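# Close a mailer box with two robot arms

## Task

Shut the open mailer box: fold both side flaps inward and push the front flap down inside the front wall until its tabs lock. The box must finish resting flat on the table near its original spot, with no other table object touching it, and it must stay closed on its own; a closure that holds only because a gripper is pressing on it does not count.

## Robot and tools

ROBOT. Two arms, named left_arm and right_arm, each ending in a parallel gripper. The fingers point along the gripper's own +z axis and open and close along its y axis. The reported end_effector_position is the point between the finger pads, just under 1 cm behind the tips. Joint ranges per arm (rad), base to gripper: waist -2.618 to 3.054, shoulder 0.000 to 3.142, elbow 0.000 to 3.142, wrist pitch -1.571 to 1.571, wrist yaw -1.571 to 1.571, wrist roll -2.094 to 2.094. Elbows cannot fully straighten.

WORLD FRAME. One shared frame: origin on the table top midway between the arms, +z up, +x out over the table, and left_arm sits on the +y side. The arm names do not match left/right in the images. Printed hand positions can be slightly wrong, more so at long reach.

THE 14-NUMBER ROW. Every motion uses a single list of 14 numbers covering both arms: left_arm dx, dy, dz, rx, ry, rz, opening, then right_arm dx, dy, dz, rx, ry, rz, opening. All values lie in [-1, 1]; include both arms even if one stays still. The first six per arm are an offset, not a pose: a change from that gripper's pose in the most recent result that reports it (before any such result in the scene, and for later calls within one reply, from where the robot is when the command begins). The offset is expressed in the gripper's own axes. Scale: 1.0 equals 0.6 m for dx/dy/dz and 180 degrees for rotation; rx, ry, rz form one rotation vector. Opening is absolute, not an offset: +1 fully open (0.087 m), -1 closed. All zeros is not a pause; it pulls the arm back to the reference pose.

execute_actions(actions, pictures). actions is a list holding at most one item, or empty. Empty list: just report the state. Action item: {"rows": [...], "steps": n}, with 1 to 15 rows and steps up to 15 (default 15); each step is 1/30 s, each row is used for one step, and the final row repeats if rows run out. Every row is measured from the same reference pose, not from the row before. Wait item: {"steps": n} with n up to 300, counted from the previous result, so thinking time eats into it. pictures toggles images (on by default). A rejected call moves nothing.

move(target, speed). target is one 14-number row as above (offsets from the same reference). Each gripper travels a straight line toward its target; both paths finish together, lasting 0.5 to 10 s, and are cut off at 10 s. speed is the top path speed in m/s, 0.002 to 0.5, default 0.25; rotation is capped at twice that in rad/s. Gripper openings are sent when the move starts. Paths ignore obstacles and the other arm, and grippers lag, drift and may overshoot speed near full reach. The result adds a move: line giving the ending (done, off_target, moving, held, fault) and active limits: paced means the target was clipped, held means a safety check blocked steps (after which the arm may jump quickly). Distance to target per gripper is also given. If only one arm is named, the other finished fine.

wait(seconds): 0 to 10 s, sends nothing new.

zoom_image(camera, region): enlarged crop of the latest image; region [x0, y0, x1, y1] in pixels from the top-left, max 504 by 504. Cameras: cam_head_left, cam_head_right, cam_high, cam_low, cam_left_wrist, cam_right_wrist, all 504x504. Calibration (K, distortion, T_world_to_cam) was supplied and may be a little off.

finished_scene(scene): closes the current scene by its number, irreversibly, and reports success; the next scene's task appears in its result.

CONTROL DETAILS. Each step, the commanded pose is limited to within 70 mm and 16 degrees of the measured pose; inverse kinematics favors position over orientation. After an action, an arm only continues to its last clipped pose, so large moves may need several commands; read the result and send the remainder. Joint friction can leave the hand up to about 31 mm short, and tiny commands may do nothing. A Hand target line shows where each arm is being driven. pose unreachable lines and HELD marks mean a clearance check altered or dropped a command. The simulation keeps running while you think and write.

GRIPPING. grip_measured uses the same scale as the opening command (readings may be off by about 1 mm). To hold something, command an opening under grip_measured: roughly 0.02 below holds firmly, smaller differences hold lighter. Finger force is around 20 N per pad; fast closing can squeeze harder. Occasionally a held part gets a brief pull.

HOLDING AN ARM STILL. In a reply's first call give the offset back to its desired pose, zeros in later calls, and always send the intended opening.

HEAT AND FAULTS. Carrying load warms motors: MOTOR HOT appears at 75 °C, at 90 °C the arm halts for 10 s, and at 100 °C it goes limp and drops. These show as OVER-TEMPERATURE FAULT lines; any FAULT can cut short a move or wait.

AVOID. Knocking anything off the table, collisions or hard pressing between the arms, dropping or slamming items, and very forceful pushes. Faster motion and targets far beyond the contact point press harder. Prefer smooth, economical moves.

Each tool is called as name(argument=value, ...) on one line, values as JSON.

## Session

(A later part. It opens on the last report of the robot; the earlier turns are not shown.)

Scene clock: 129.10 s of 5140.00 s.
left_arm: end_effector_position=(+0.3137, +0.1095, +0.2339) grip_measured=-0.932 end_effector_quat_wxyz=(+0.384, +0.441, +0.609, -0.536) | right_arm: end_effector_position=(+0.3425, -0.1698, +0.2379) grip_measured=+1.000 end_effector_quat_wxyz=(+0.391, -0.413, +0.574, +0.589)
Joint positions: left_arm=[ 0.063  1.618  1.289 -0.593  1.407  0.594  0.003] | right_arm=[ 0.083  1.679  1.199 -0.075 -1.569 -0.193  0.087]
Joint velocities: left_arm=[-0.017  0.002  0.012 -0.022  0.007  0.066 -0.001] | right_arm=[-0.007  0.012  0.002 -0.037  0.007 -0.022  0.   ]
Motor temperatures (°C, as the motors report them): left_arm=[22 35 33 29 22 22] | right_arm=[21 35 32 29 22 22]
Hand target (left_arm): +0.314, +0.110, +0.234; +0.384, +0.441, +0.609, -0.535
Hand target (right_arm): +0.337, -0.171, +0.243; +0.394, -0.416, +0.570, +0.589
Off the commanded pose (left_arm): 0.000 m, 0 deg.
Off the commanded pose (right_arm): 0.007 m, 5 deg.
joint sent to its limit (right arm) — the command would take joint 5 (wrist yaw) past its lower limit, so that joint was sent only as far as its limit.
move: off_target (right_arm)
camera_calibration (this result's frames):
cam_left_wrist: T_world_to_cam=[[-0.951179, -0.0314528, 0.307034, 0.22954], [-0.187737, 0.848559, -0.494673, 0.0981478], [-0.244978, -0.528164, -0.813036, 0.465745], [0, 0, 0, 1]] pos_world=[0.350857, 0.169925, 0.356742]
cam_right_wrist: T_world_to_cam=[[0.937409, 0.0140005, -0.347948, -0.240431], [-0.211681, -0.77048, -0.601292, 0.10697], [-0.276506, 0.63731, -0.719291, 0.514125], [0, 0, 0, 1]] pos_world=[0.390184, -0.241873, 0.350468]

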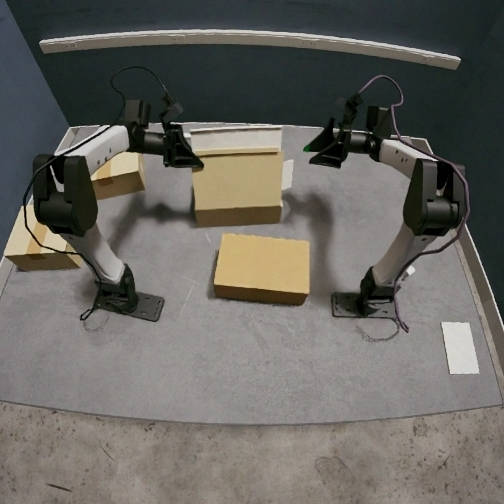

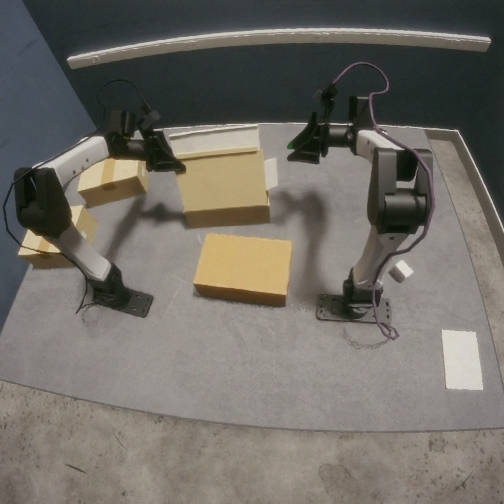

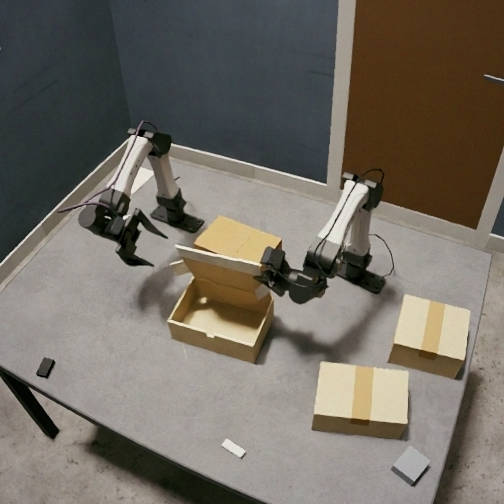

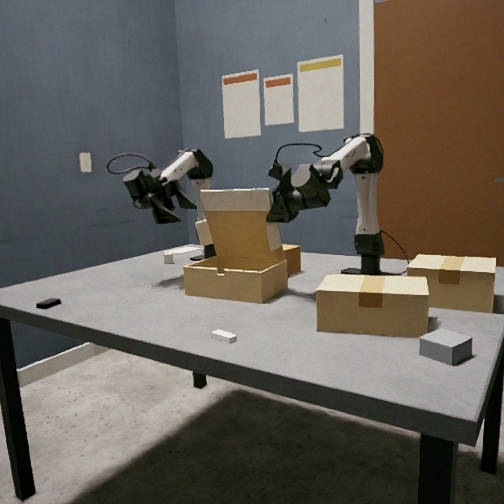

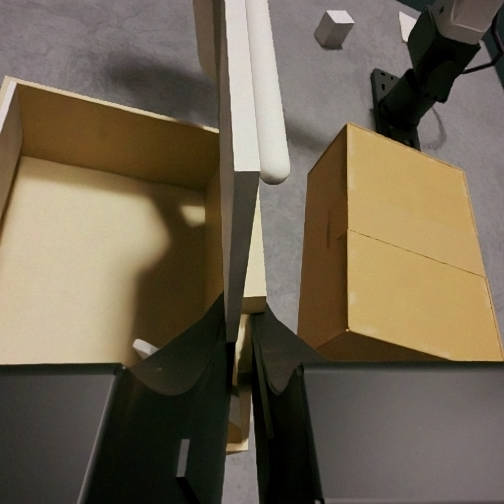

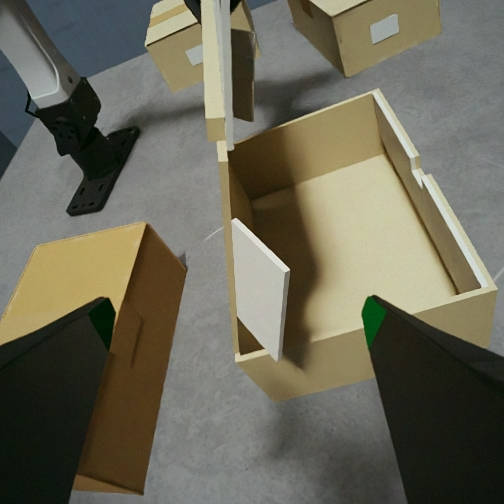

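move(target=[0,0,0,0,0,0,-1, 0.062,-0.016,0.033,0.113,-0.031,0.457,1], speed=0.2)

Scene clock: 137.77 s of 5140.00 s.
left_arm: end_effector_position=(+0.3137, +0.1095, +0.2339) grip_measured=-0.932 end_effector_quat_wxyz=(+0.384, +0.441, +0.609, -0.536) | right_arm: end_effector_position=(+0.3419, -0.1530, +0.2041) grip_measured=+1.000 end_effector_quat_wxyz=(+0.009, +0.149, +0.771, +0.619)
Joint positions: left_arm=[ 0.063  1.618  1.289 -0.593  1.407  0.594  0.003] | right_arm=[ 0.128  1.679  1.073 -0.094 -1.201  1.08   0.087]
Joint velocities: left_arm=[-0.007 -0.007  0.002 -0.081  0.007 -0.051  0.   ] | right_arm=[-0.002 -0.017 -0.012 -0.037  0.037  0.007  0.   ]
Motor temperatures (°C, as the motors report them): left_arm=[22 35 34 29 22 22] | right_arm=[21 35 32 29 22 22]
Hand target (left_arm): +0.314, +0.110, +0.234; +0.384, +0.441, +0.609, -0.536
Hand target (right_arm): +0.337, -0.151, +0.199; -0.005, +0.160, +0.772, +0.615
Off the commanded pose (left_arm): 0.000 m, 0 deg.
Off the commanded pose (right_arm): 0.007 m, 2 deg.
After step 90, 1.47 s passed at rest.
move: done
camera_calibration (this result's frames):
cam_left_wrist: T_world_to_cam=[[-0.951179, -0.0314528, 0.307034, 0.22954], [-0.187737, 0.848559, -0.494673, 0.0981478], [-0.244978, -0.528164, -0.813036, 0.465745], [0, 0, 0, 1]] pos_world=[0.350857, 0.169925, 0.356742]
cam_right_wrist: T_world_to_cam=[[-0.215986, -0.209761, -0.953599, 0.231782], [-0.767668, -0.56703, 0.298602, 0.137064], [-0.603354, 0.796541, -0.0385564, 0.476061], [0, 0, 0, 1]] pos_world=[0.442515, -0.252864, 0.198455]

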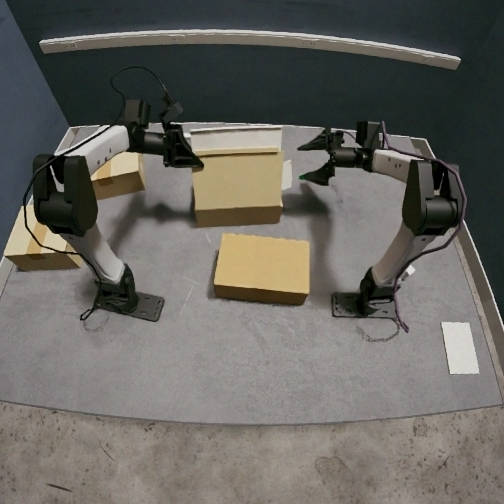

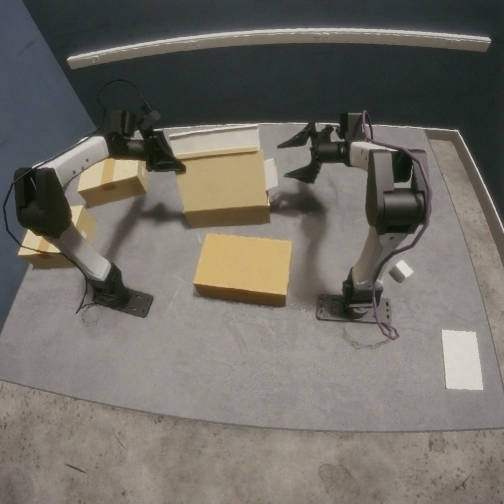

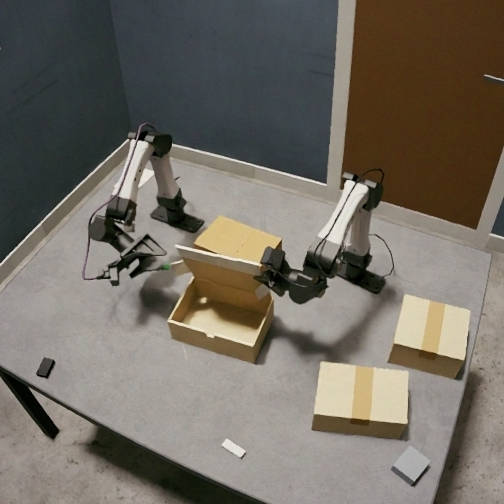

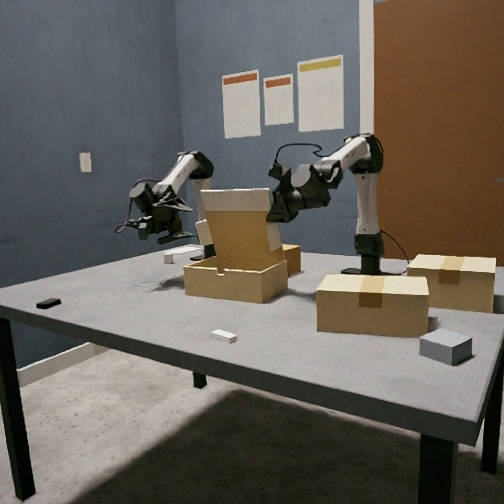

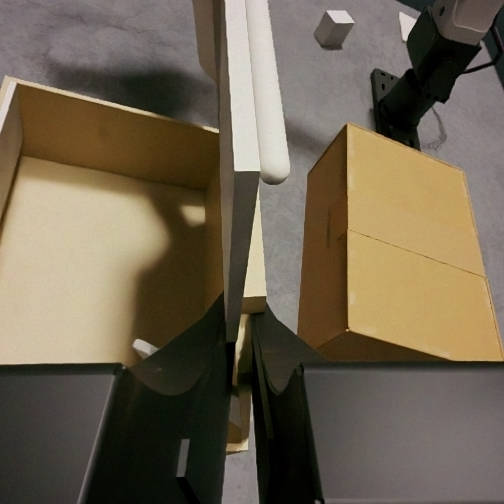

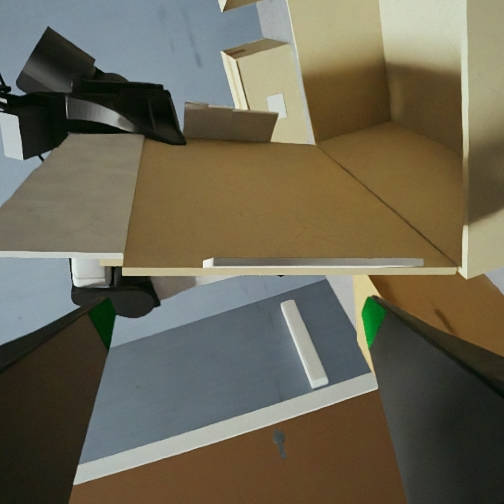

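move(target=[0,0,0.02,0,0,0,-1, 0.05,0.005,0.152,0,0,0,1], speed=0.04)

Scene clock: 142.53 s of 5140.00 s.
left_arm: end_effector_position=(+0.3269, +0.1206, +0.2331) grip_measured=-0.929 end_effector_quat_wxyz=(+0.389, +0.412, +0.638, -0.521) | right_arm: end_effector_position=(+0.3646, -0.0967, +0.2001) grip_measured=+1.000 end_effector_quat_wxyz=(+0.063, +0.194, +0.765, +0.611)
Joint positions: left_arm=[ 0.095  1.604  1.27  -0.502  1.361  0.469  0.003] | right_arm=[ 0.296  1.693  1.011  0.26  -0.926  1.372  0.087]
Joint velocities: left_arm=[-0.002 -0.002 -0.007 -0.022 -0.066 -0.051 -0.   ] | right_arm=[ 0.002  0.007 -0.002 -0.037  0.066 -0.007  0.   ]
Motor temperatures (°C, as the motors report them): left_arm=[22 35 34 29 22 22] | right_arm=[21 35 32 29 22 22]
Hand target (left_arm): +0.313, +0.099, +0.232; +0.382, +0.442, +0.609, -0.536
Hand target (right_arm): +0.332, -0.064, +0.190; +0.009, +0.149, +0.773, +0.617
Off the commanded pose (left_arm): 0.027 m, 5 deg.
Off the commanded pose (right_arm): 0.051 m, 8 deg.
move: off_target (left_arm, right_arm)
camera_calibration (this result's frames):
cam_left_wrist: T_world_to_cam=[[-0.934484, -0.113544, 0.337413, 0.239952], [-0.270811, 0.84193, -0.466707, 0.112219], [-0.231086, -0.527505, -0.817519, 0.470647], [0, 0, 0, 1]] pos_world=[0.363382, 0.181033, 0.356174]
cam_right_wrist: T_world_to_cam=[[-0.221202, -0.199279, -0.954651, 0.247825], [-0.84524, -0.449111, 0.2896, 0.229055], [-0.486455, 0.870969, -0.069094, 0.415471], [0, 0, 0, 1]] pos_world=[0.450534, -0.209605, 0.198958]

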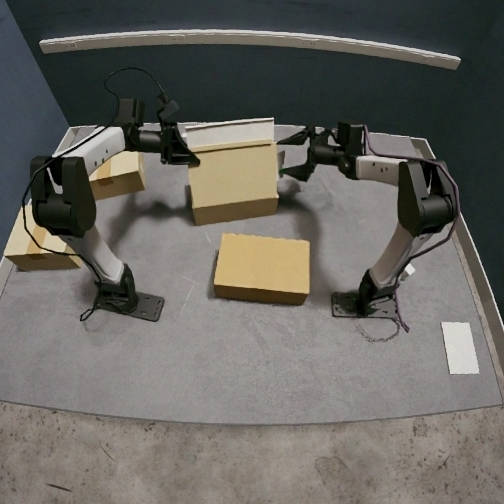

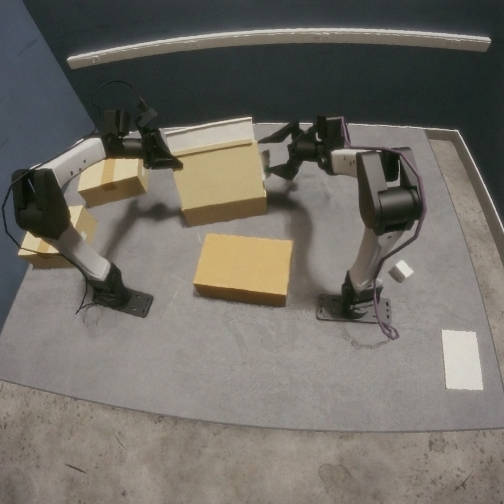

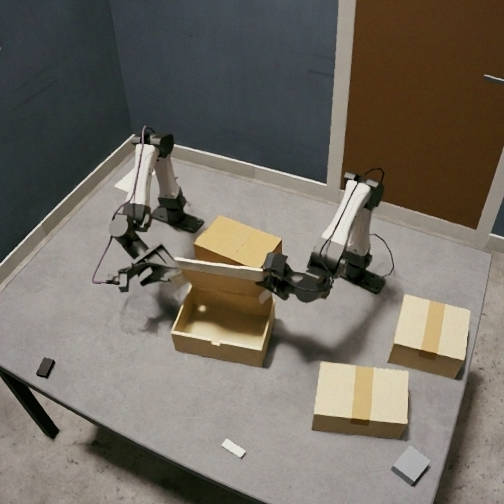

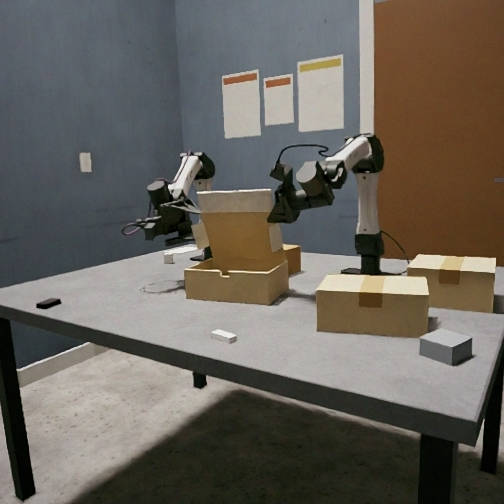

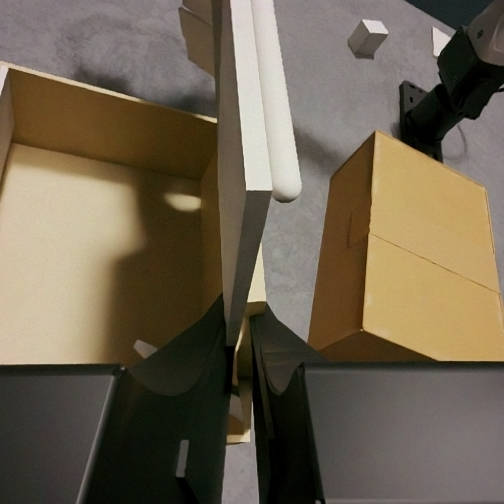

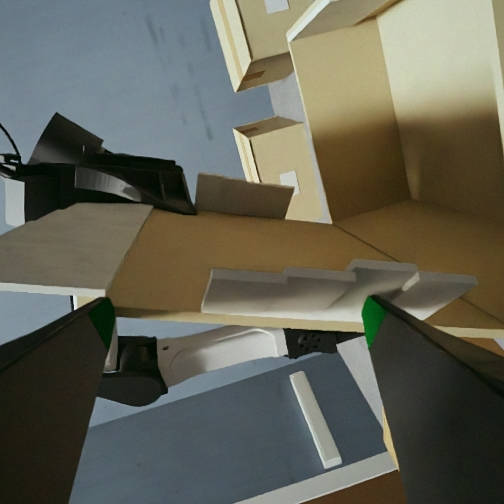

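move(target=[0,-0.03,0.025,0.041,0.015,0.007,-1, -0.017,-0.035,-0.085,0.006,0.045,-0.01,1], speed=0.06)

Scene clock: 149.80 s of 5140.00 s.
left_arm: end_effector_position=(+0.3148, +0.1071, +0.2367) grip_measured=-0.931 end_effector_quat_wxyz=(+0.367, +0.456, +0.610, -0.534) | right_arm: end_effector_position=(+0.3477, -0.1486, +0.1916) grip_measured=+1.000 end_effector_quat_wxyz=(+0.019, +0.141, +0.774, +0.617)
Joint positions: left_arm=[ 0.051  1.692  1.431 -0.863  1.394  0.791  0.003] | right_arm=[ 0.14   1.713  1.063 -0.035 -1.183  1.072  0.087]
Joint velocities: left_arm=[-0.027  0.027  0.002 -0.139  0.007  0.095 -0.   ] | right_arm=[ 0.002  0.002 -0.002 -0.066 -0.037 -0.095  0.   ]
Motor temperatures (°C, as the motors report them): left_arm=[23 35 34 29 22 22] | right_arm=[22 34 32 30 22 22]
Hand target (left_arm): +0.312, +0.103, +0.237; +0.356, +0.452, +0.608, -0.547
Hand target (right_arm): +0.352, -0.150, +0.192; +0.017, +0.140, +0.774, +0.617
Off the commanded pose (left_arm): 0.005 m, 2 deg.
Off the commanded pose (right_arm): 0.005 m, 0 deg.
After step 90, 2.53 s passed at rest.
move: done
camera_calibration (this result's frames):
cam_left_wrist: T_world_to_cam=[[-0.950662, -0.00796883, 0.310127, 0.226204], [-0.160283, 0.868524, -0.469015, 0.0849649], [-0.265616, -0.495582, -0.82695, 0.473382], [0, 0, 0, 1]] pos_world=[0.3544, 0.162608, 0.361161]
cam_right_wrist: T_world_to_cam=[[-0.19268, -0.220709, -0.956118, 0.212817], [-0.774246, -0.564417, 0.286317, 0.152747], [-0.602842, 0.795438, -0.0621316, 0.479743], [0, 0, 0, 1]] pos_world=[0.448479, -0.248422, 0.189551]

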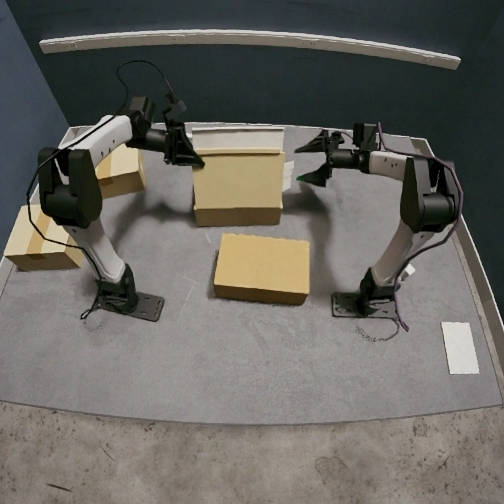

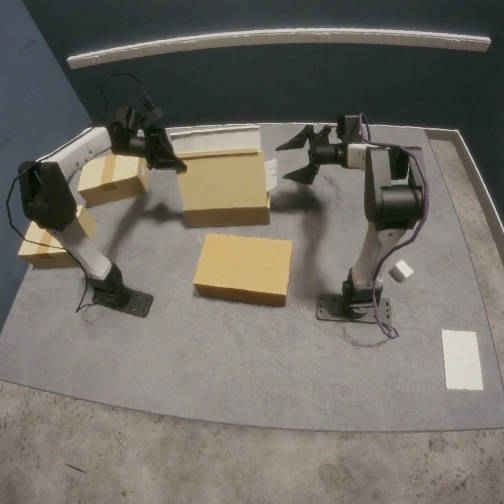

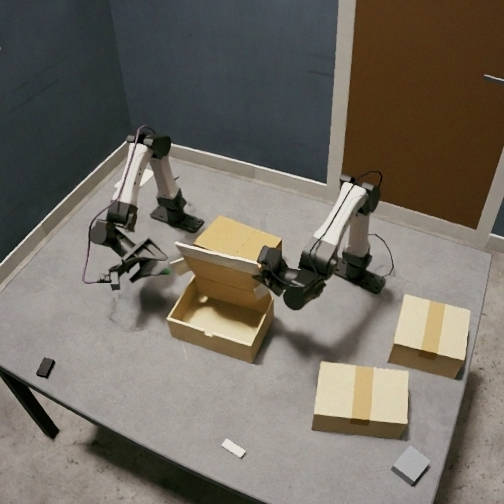

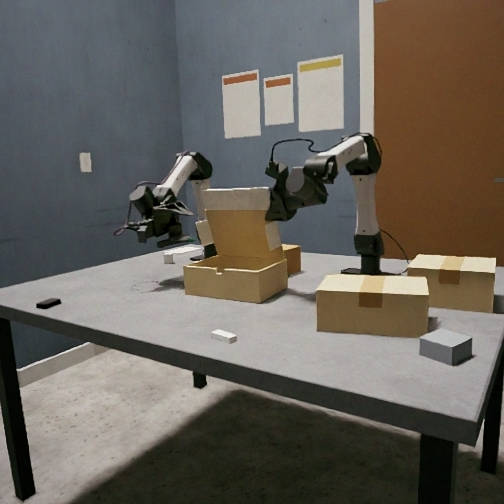

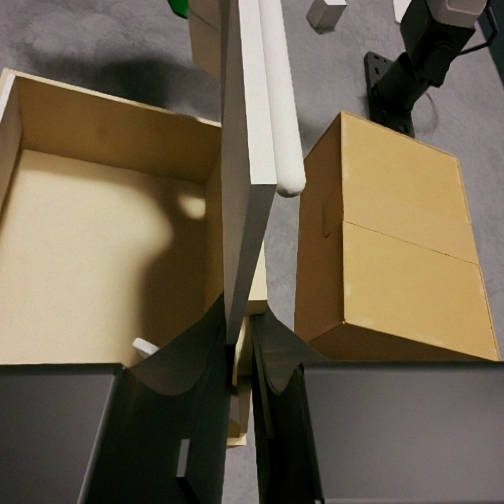

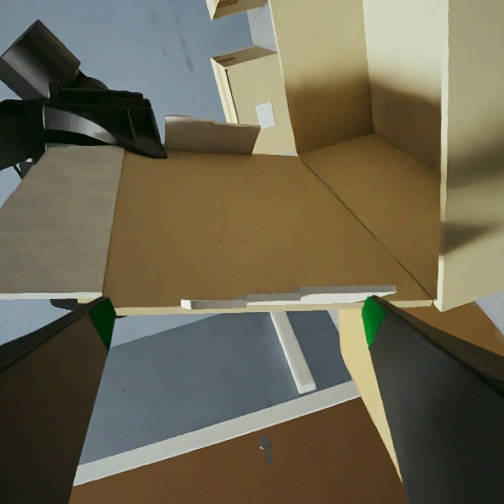

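move(target=[0,0,0.015,0,0,0,-1, 0.055,0.025,0.14,0,0,0,1], speed=0.04)

Scene clock: 154.10 s of 5140.00 s.
left_arm: end_effector_position=(+0.3134, +0.1002, +0.2393) grip_measured=-0.932 end_effector_quat_wxyz=(+0.359, +0.449, +0.612, -0.543) | right_arm: end_effector_position=(+0.3437, -0.0647, +0.1941) grip_measured=+1.000 end_effector_quat_wxyz=(+0.038, +0.142, +0.777, +0.612)
Joint positions: left_arm=[ 0.032  1.683  1.416 -0.791  1.396  0.698  0.003] | right_arm=[ 0.382  1.727  1.036  0.253 -0.946  1.326  0.087]
Joint velocities: left_arm=[-0.007  0.012  0.002  0.051  0.051 -0.051 -0.001] | right_arm=[-0.007  0.002 -0.002  0.037 -0.007  0.051  0.   ]
Motor temperatures (°C, as the motors report them): left_arm=[23 35 34 29 22 22] | right_arm=[22 34 32 30 22 22]
Hand target (left_arm): +0.314, +0.098, +0.235; +0.365, +0.457, +0.609, -0.535
Hand target (right_arm): +0.337, -0.059, +0.190; +0.019, +0.140, +0.776, +0.614
Off the commanded pose (left_arm): 0.005 m, 2 deg.
Off the commanded pose (right_arm): 0.011 m, 2 deg.
move: off_target (right_arm)
camera_calibration (this result's frames):
cam_left_wrist: T_world_to_cam=[[-0.94172, -0.00100766, 0.336397, 0.214173], [-0.168642, 0.866674, -0.469506, 0.0948301], [-0.291073, -0.498874, -0.816334, 0.477416], [0, 0, 0, 1]] pos_world=[0.356647, 0.156199, 0.362207]
cam_right_wrist: T_world_to_cam=[[-0.172624, -0.231564, -0.957381, 0.225655], [-0.794876, -0.541262, 0.274239, 0.207185], [-0.581698, 0.80834, -0.09063, 0.409841], [0, 0, 0, 1]] pos_world=[0.442044, -0.166896, 0.196363]

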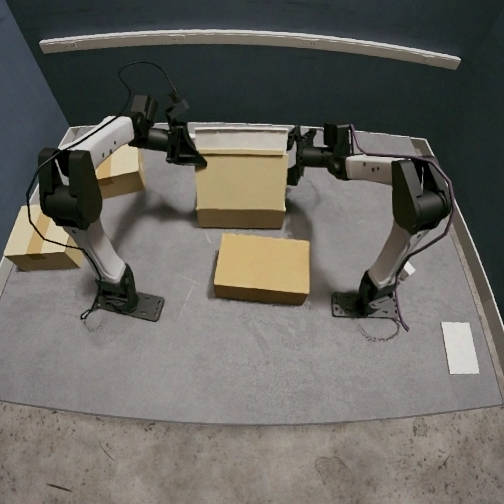

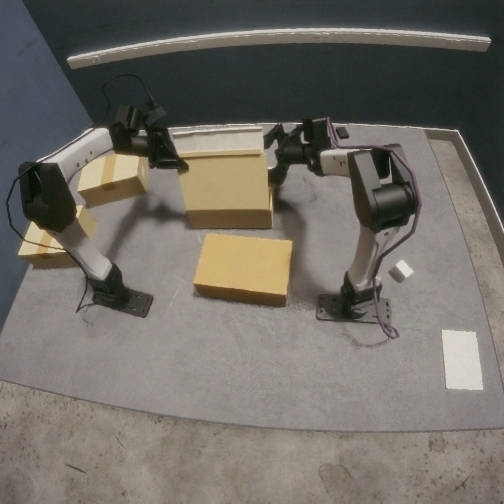

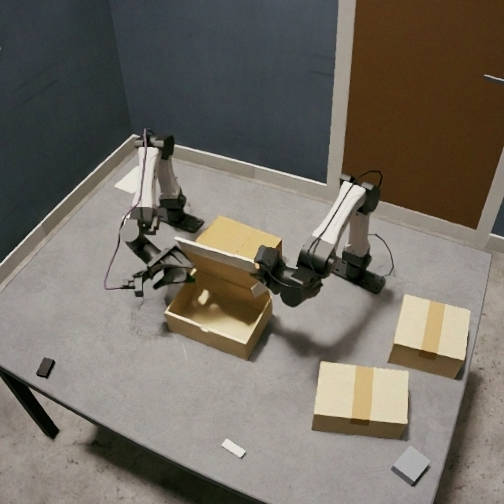

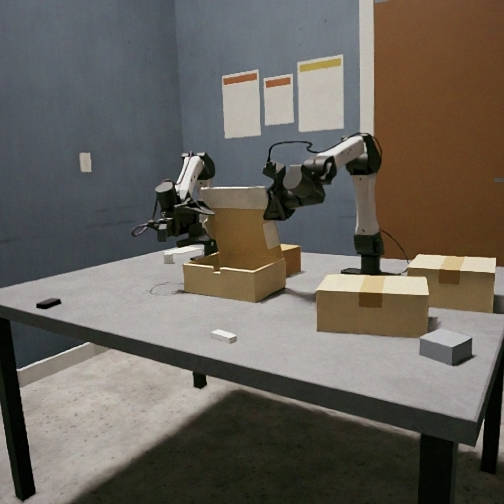

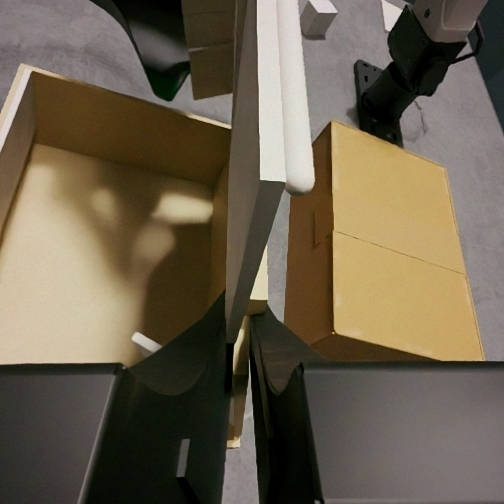

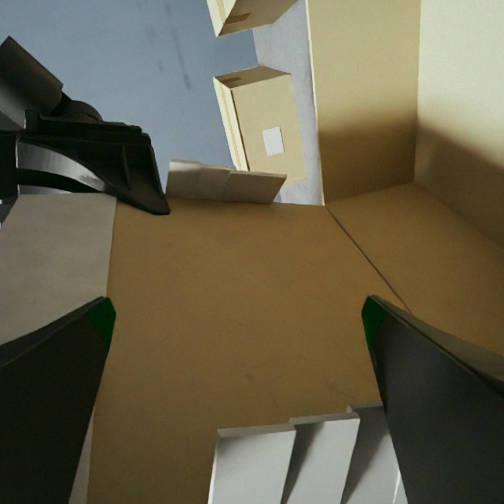

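Folded about 100°. Press toward lid to crease.

move(target=[0,0,0,-0.02,0,0,-1, 0.045,0,0.02,0,0,0,1], speed=0.03)

Scene clock: 156.83 s of 5140.00 s.
left_arm: end_effector_position=(+0.3083, +0.1016, +0.2429) grip_measured=-0.926 end_effector_quat_wxyz=(+0.358, +0.432, +0.629, -0.539) | right_arm: end_effector_position=(+0.3359, -0.0515, +0.1882) grip_measured=+1.000 end_effector_quat_wxyz=(+0.049, +0.156, +0.780, +0.604)
Joint positions: left_arm=[ 0.032  1.619  1.35  -0.675  1.367  0.551  0.003] | right_arm=[ 0.434  1.703  0.991  0.292 -0.858  1.361  0.087]
Joint velocities: left_arm=[ 0.002 -0.012 -0.022  0.081  0.007 -0.051  0.   ] | right_arm=[ 0.002 -0.007  0.002 -0.066  0.022 -0.022  0.   ]
Motor temperatures (°C, as the motors report them): left_arm=[23 35 34 29 22 22] | right_arm=[22 34 32 30 22 22]
Hand target (left_arm): +0.313, +0.100, +0.240; +0.370, +0.440, +0.628, -0.524
Hand target (right_arm): +0.321, -0.046, +0.194; +0.038, +0.142, +0.778, +0.611
Off the commanded pose (left_arm): 0.006 m, 3 deg.
Off the commanded pose (right_arm): 0.017 m, 2 deg.
move: off_target (left_arm, right_arm)
camera_calibration (this result's frames):
cam_left_wrist: T_world_to_cam=[[-0.931005, -0.0420707, 0.362574, 0.202666], [-0.215308, 0.865412, -0.452443, 0.104832], [-0.294741, -0.499292, -0.814761, 0.480428], [0, 0, 0, 1]] pos_world=[0.352856, 0.157677, 0.365383]
cam_right_wrist: T_world_to_cam=[[-0.183941, -0.243177, -0.952382, 0.223932], [-0.813227, -0.506585, 0.286414, 0.215421], [-0.552111, 0.827186, -0.104576, 0.387739], [0, 0, 0, 1]] pos_world=[0.430452, -0.157148, 0.192118]

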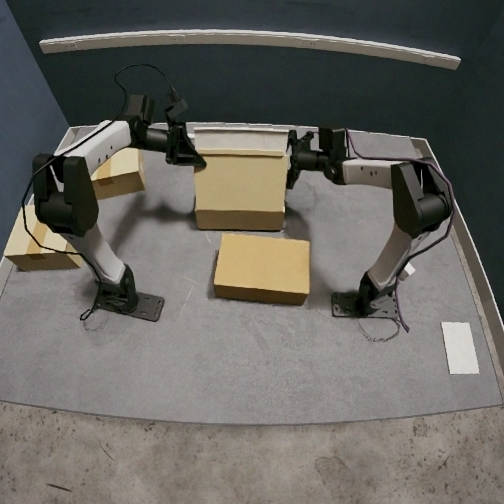

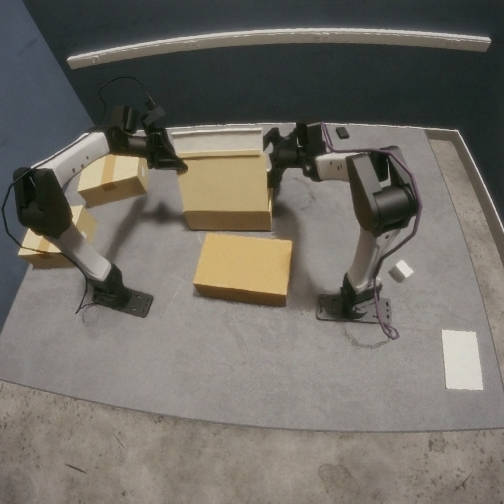

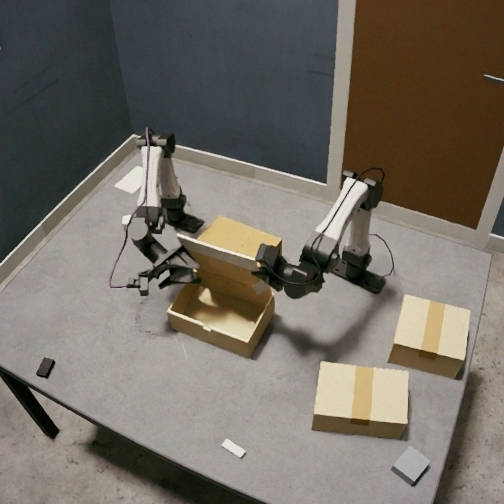

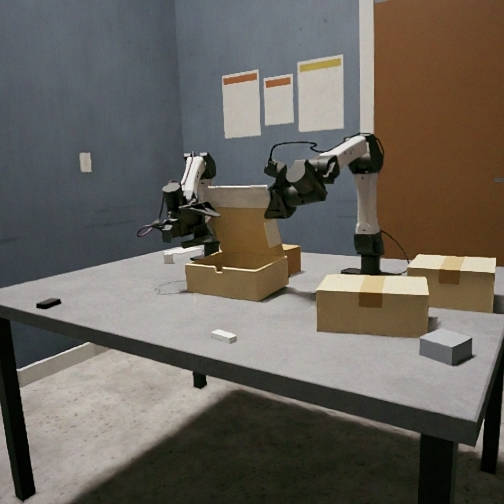

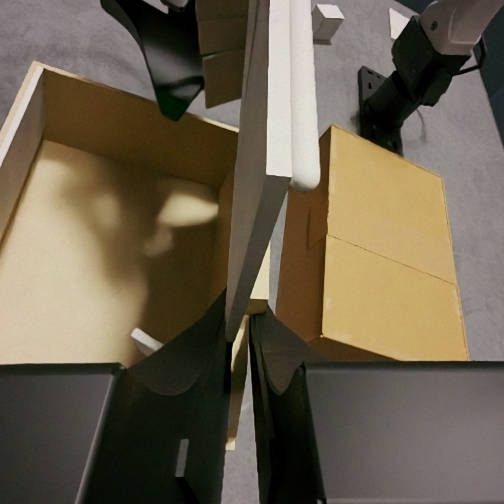

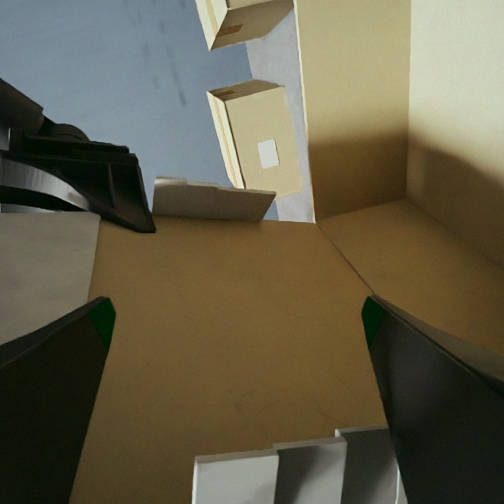

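move(target=[0,0.01,0,0,0,0,-1, -0.03,-0.04,-0.19,0,0,0,1], speed=0.08)

move(target=[0,0,0,0,0,0,-1, 0,0,0,-0.04,0.04,-0.47,1], speed=0.3)

Scene clock: 161.37 s of 5140.00 s.
left_arm: end_effector_position=(+0.3084, +0.1013, +0.2436) grip_measured=-0.933 end_effector_quat_wxyz=(+0.361, +0.435, +0.625, -0.539) | right_arm: end_effector_position=(+0.3213, -0.1643, +0.1893) grip_measured=+1.000 end_effector_quat_wxyz=(+0.047, +0.161, +0.779, +0.604)
Joint positions: left_arm=[ 0.032  1.619  1.349 -0.669  1.373  0.557  0.003] | right_arm=[ 0.106  1.562  0.917 -0.044 -1.139  1.054  0.087]
Joint velocities: left_arm=[ 0.002 -0.007  0.007 -0.022 -0.037 -0.037 -0.   ] | right_arm=[ 0.002  0.012  0.012  0.051 -0.051  0.007  0.   ]
Motor temperatures (°C, as the motors report them): left_arm=[23 35 34 29 22 22] | right_arm=[22 35 32 30 22 22]
Hand target (left_arm): +0.314, +0.102, +0.240; +0.358, +0.431, +0.629, -0.538
Hand target (right_arm): +0.317, -0.166, +0.194; +0.050, +0.157, +0.779, +0.606
Off the commanded pose (left_arm): 0.006 m, 1 deg.
Off the commanded pose (right_arm): 0.006 m, 1 deg.
move: done
camera_calibration (this result's frames):
cam_left_wrist: T_world_to_cam=[[-0.934724, -0.0357932, 0.353567, 0.205264], [-0.206843, 0.863819, -0.459383, 0.104691], [-0.288975, -0.502529, -0.814836, 0.479423], [0, 0, 0, 1]] pos_world=[0.352061, 0.157836, 0.36617]
cam_right_wrist: T_world_to_cam=[[-0.193766, -0.239376, -0.951396, 0.198482], [-0.813047, -0.503516, 0.292276, 0.145405], [-0.549007, 0.830163, -0.0970597, 0.471219], [0, 0, 0, 1]] pos_world=[0.415383, -0.270462, 0.192073]

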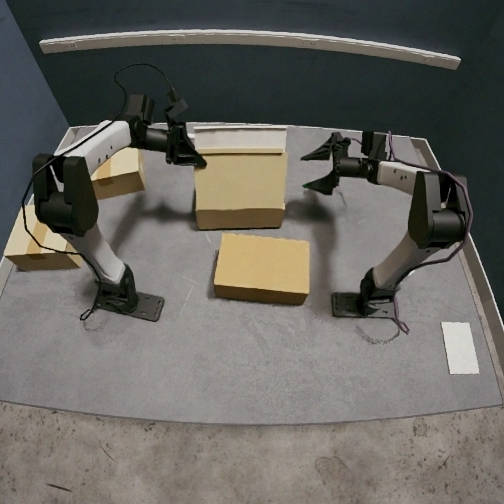

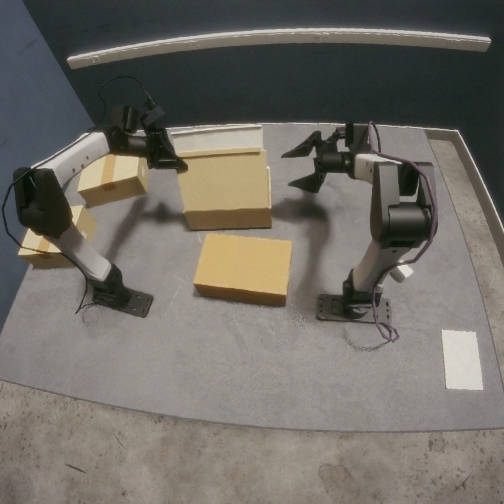

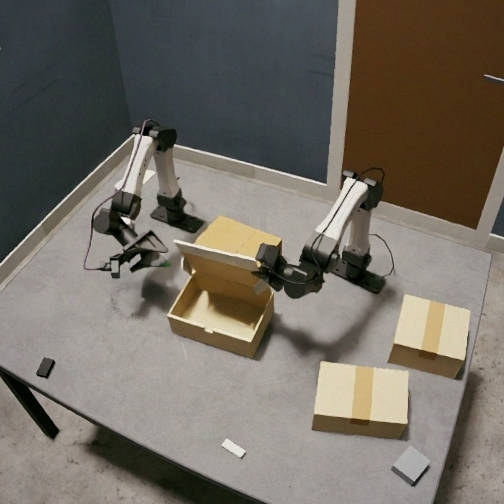

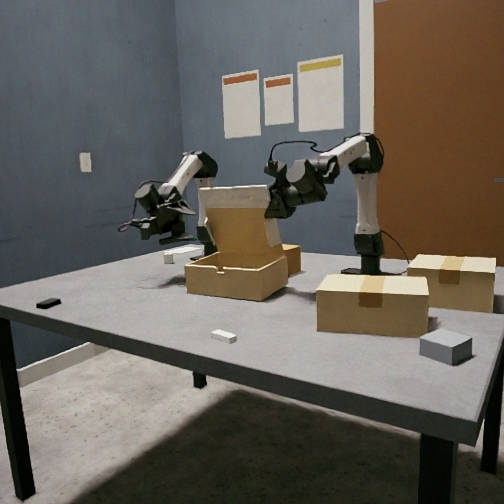

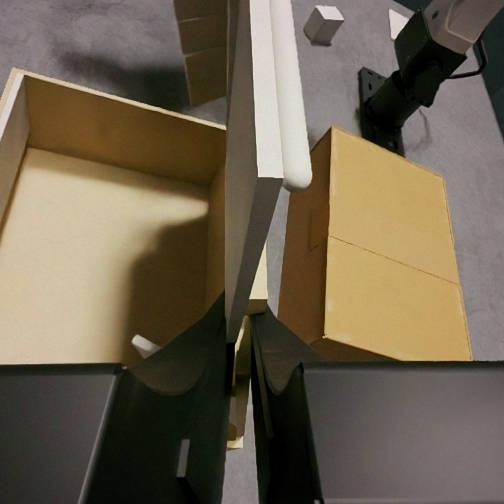

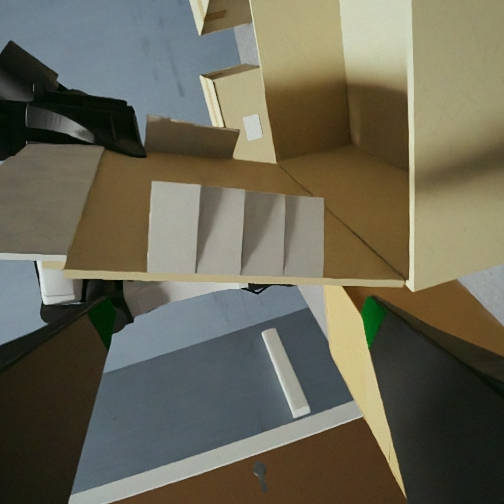

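Scene clock: 164.47 s of 5140.00 s.
left_arm: end_effector_position=(+0.3084, +0.1013, +0.2436) grip_measured=-0.933 end_effector_quat_wxyz=(+0.361, +0.435, +0.625, -0.539) | right_arm: end_effector_position=(+0.3222, -0.1673, +0.1812) grip_measured=+1.000 end_effector_quat_wxyz=(+0.402, -0.431, +0.658, +0.468)
Joint positions: left_arm=[ 0.032  1.619  1.349 -0.669  1.373  0.557  0.003] | right_arm=[ 0.143  1.539  1.055 -0.342 -1.241 -0.518  0.087]
Joint velocities: left_arm=[-0.007 -0.002 -0.012  0.081 -0.007 -0.007 -0.   ] | right_arm=[-0.017  0.007  0.007 -0.081  0.022 -0.139  0.   ]
Motor temperatures (°C, as the motors report them): left_arm=[23 36 34 29 22 22] | right_arm=[22 35 32 30 22 22]
Hand target (left_arm): +0.308, +0.101, +0.244; +0.361, +0.435, +0.625, -0.539
Hand target (right_arm): +0.322, -0.164, +0.189; +0.406, -0.441, +0.650, +0.467
Off the commanded pose (left_arm): 0.000 m, 0 deg.
Off the commanded pose (right_arm): 0.009 m, 2 deg.
move: done
camera_calibration (this result's frames):
cam_left_wrist: T_world_to_cam=[[-0.934724, -0.0357932, 0.353567, 0.205264], [-0.206843, 0.863819, -0.459383, 0.104691], [-0.288975, -0.502529, -0.814836, 0.479423], [0, 0, 0, 1]] pos_world=[0.352061, 0.157836, 0.36617]
cam_right_wrist: T_world_to_cam=[[0.9431, -0.209045, -0.258577, -0.296506], [-0.304598, -0.855021, -0.419713, 0.0534022], [-0.13335, 0.474593, -0.870046, 0.420099], [0, 0, 0, 1]] pos_world=[0.351921, -0.215699, 0.311249]

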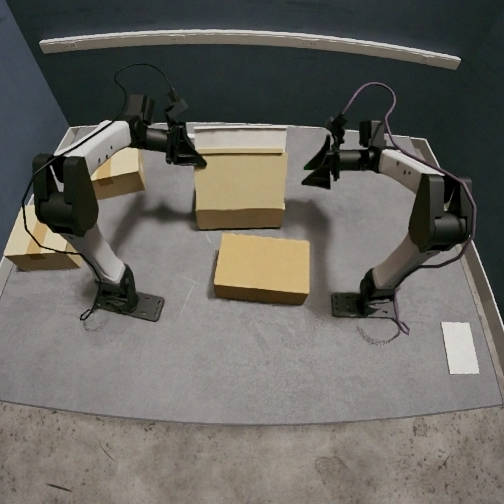

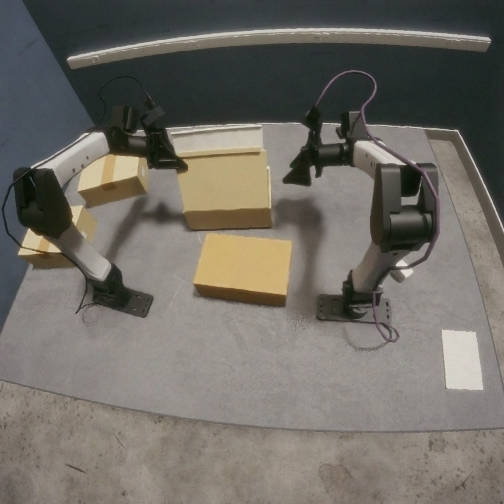

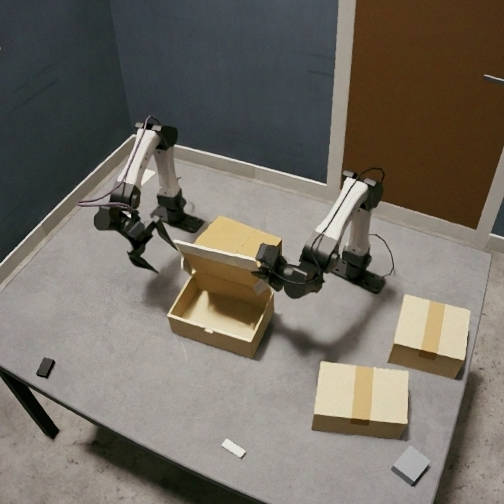

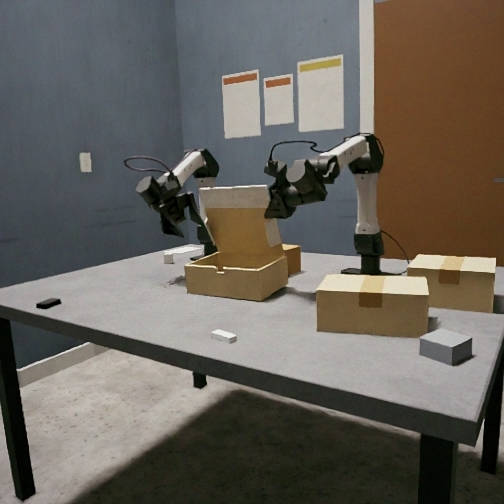

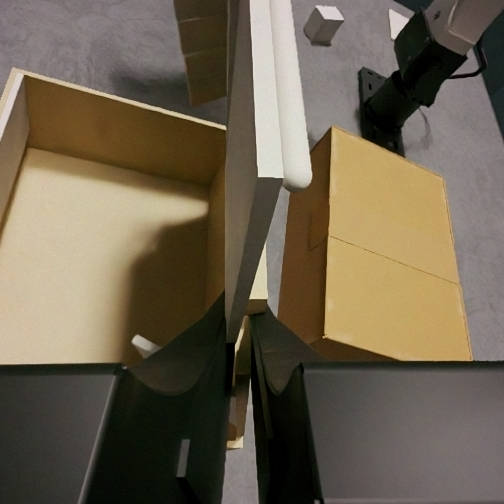

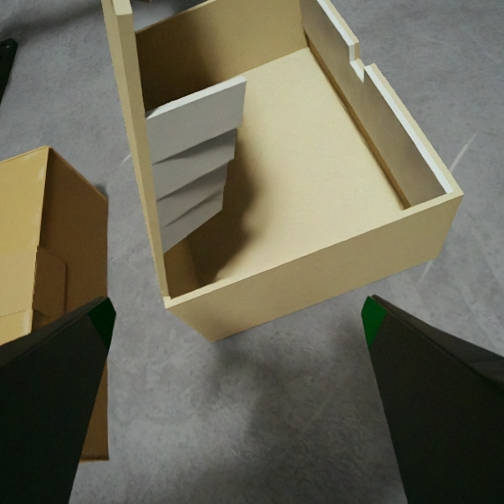

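move(target=[0,0,0,0,0,0,-1, 0.01,0.05,0.04,-0.073,0,0.01,0], speed=0.08)

Scene clock: 169.27 s of 5140.00 s.
left_arm: end_effector_position=(+0.3084, +0.1013, +0.2436) grip_measured=-0.933 end_effector_quat_wxyz=(+0.361, +0.435, +0.625, -0.539) | right_arm: end_effector_position=(+0.2947, -0.1429, +0.1769) grip_measured=+0.000 end_effector_quat_wxyz=(+0.349, -0.458, +0.613, +0.541)
Joint positions: left_arm=[ 0.032  1.619  1.349 -0.669  1.373  0.557  0.003] | right_arm=[ 0.205  1.645  1.14  -0.585 -1.378 -0.726  0.044]
Joint velocities: left_arm=[-0.002 -0.007 -0.012  0.007 -0.022 -0.037 -0.   ] | right_arm=[-0.002  0.017  0.017 -0.168 -0.154 -0.051 -0.001]
Motor temperatures (°C, as the motors report them): left_arm=[23 36 34 29 22 22] | right_arm=[22 34 33 30 22 22]
Hand target (left_arm): +0.308, +0.101, +0.244; +0.361, +0.435, +0.625, -0.539
Hand target (right_arm): +0.295, -0.140, +0.179; +0.346, -0.461, +0.607, +0.546
Off the commanded pose (left_arm): 0.000 m, 0 deg.
Off the commanded pose (right_arm): 0.003 m, 1 deg.
After step 90, 0.03 s passed at rest.
move: done
camera_calibration (this result's frames):
cam_left_wrist: T_world_to_cam=[[-0.934724, -0.0357932, 0.353567, 0.205264], [-0.206843, 0.863819, -0.459383, 0.104691], [-0.288975, -0.502529, -0.814836, 0.479423], [0, 0, 0, 1]] pos_world=[0.352061, 0.157836, 0.36617]
cam_right_wrist: T_world_to_cam=[[0.942344, -0.0130228, -0.334391, -0.225], [-0.176865, -0.867662, -0.46463, 0.0326275], [-0.284088, 0.496983, -0.81994, 0.439806], [0, 0, 0, 1]] pos_world=[0.342741, -0.193196, 0.300536]

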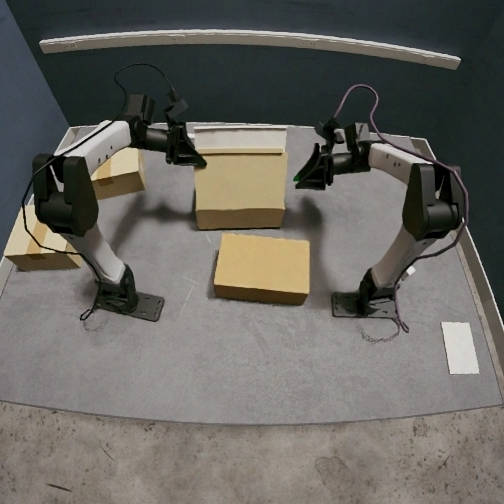

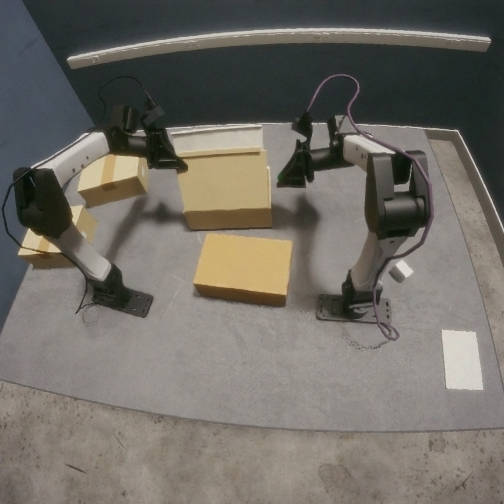

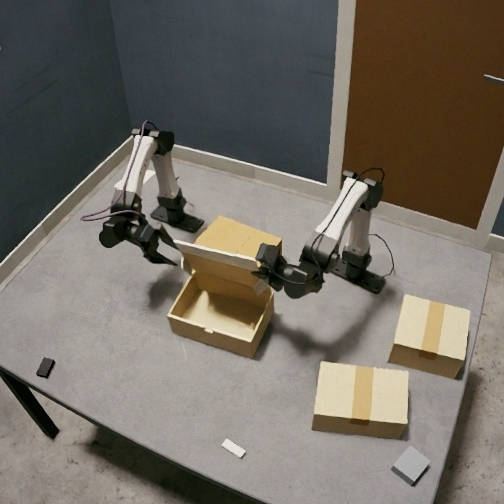

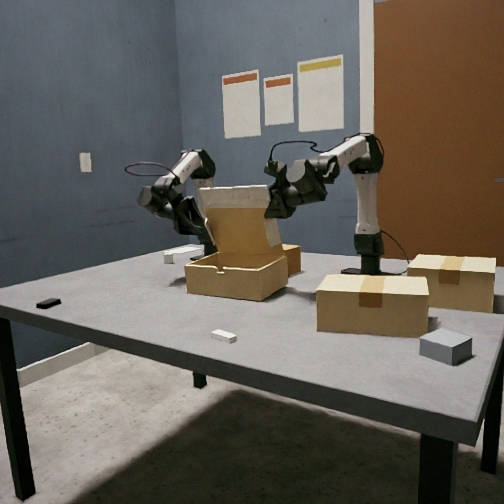

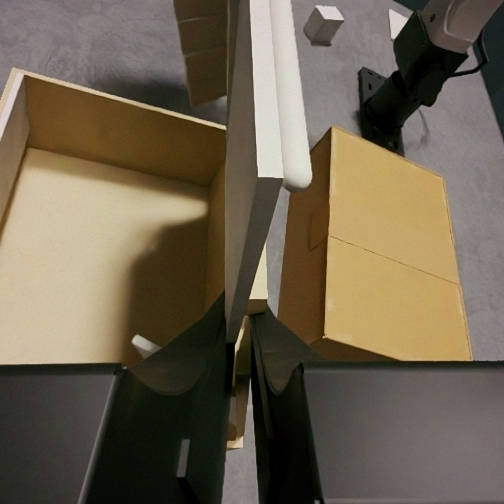

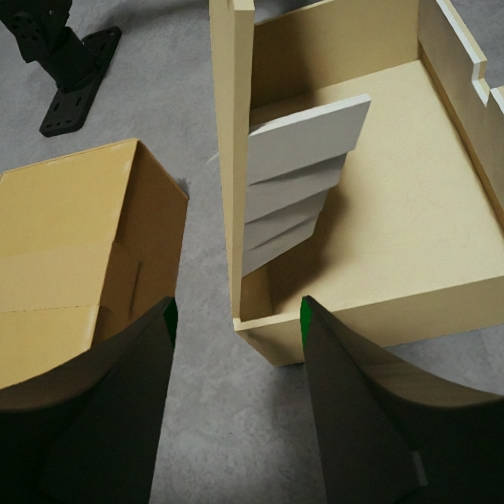

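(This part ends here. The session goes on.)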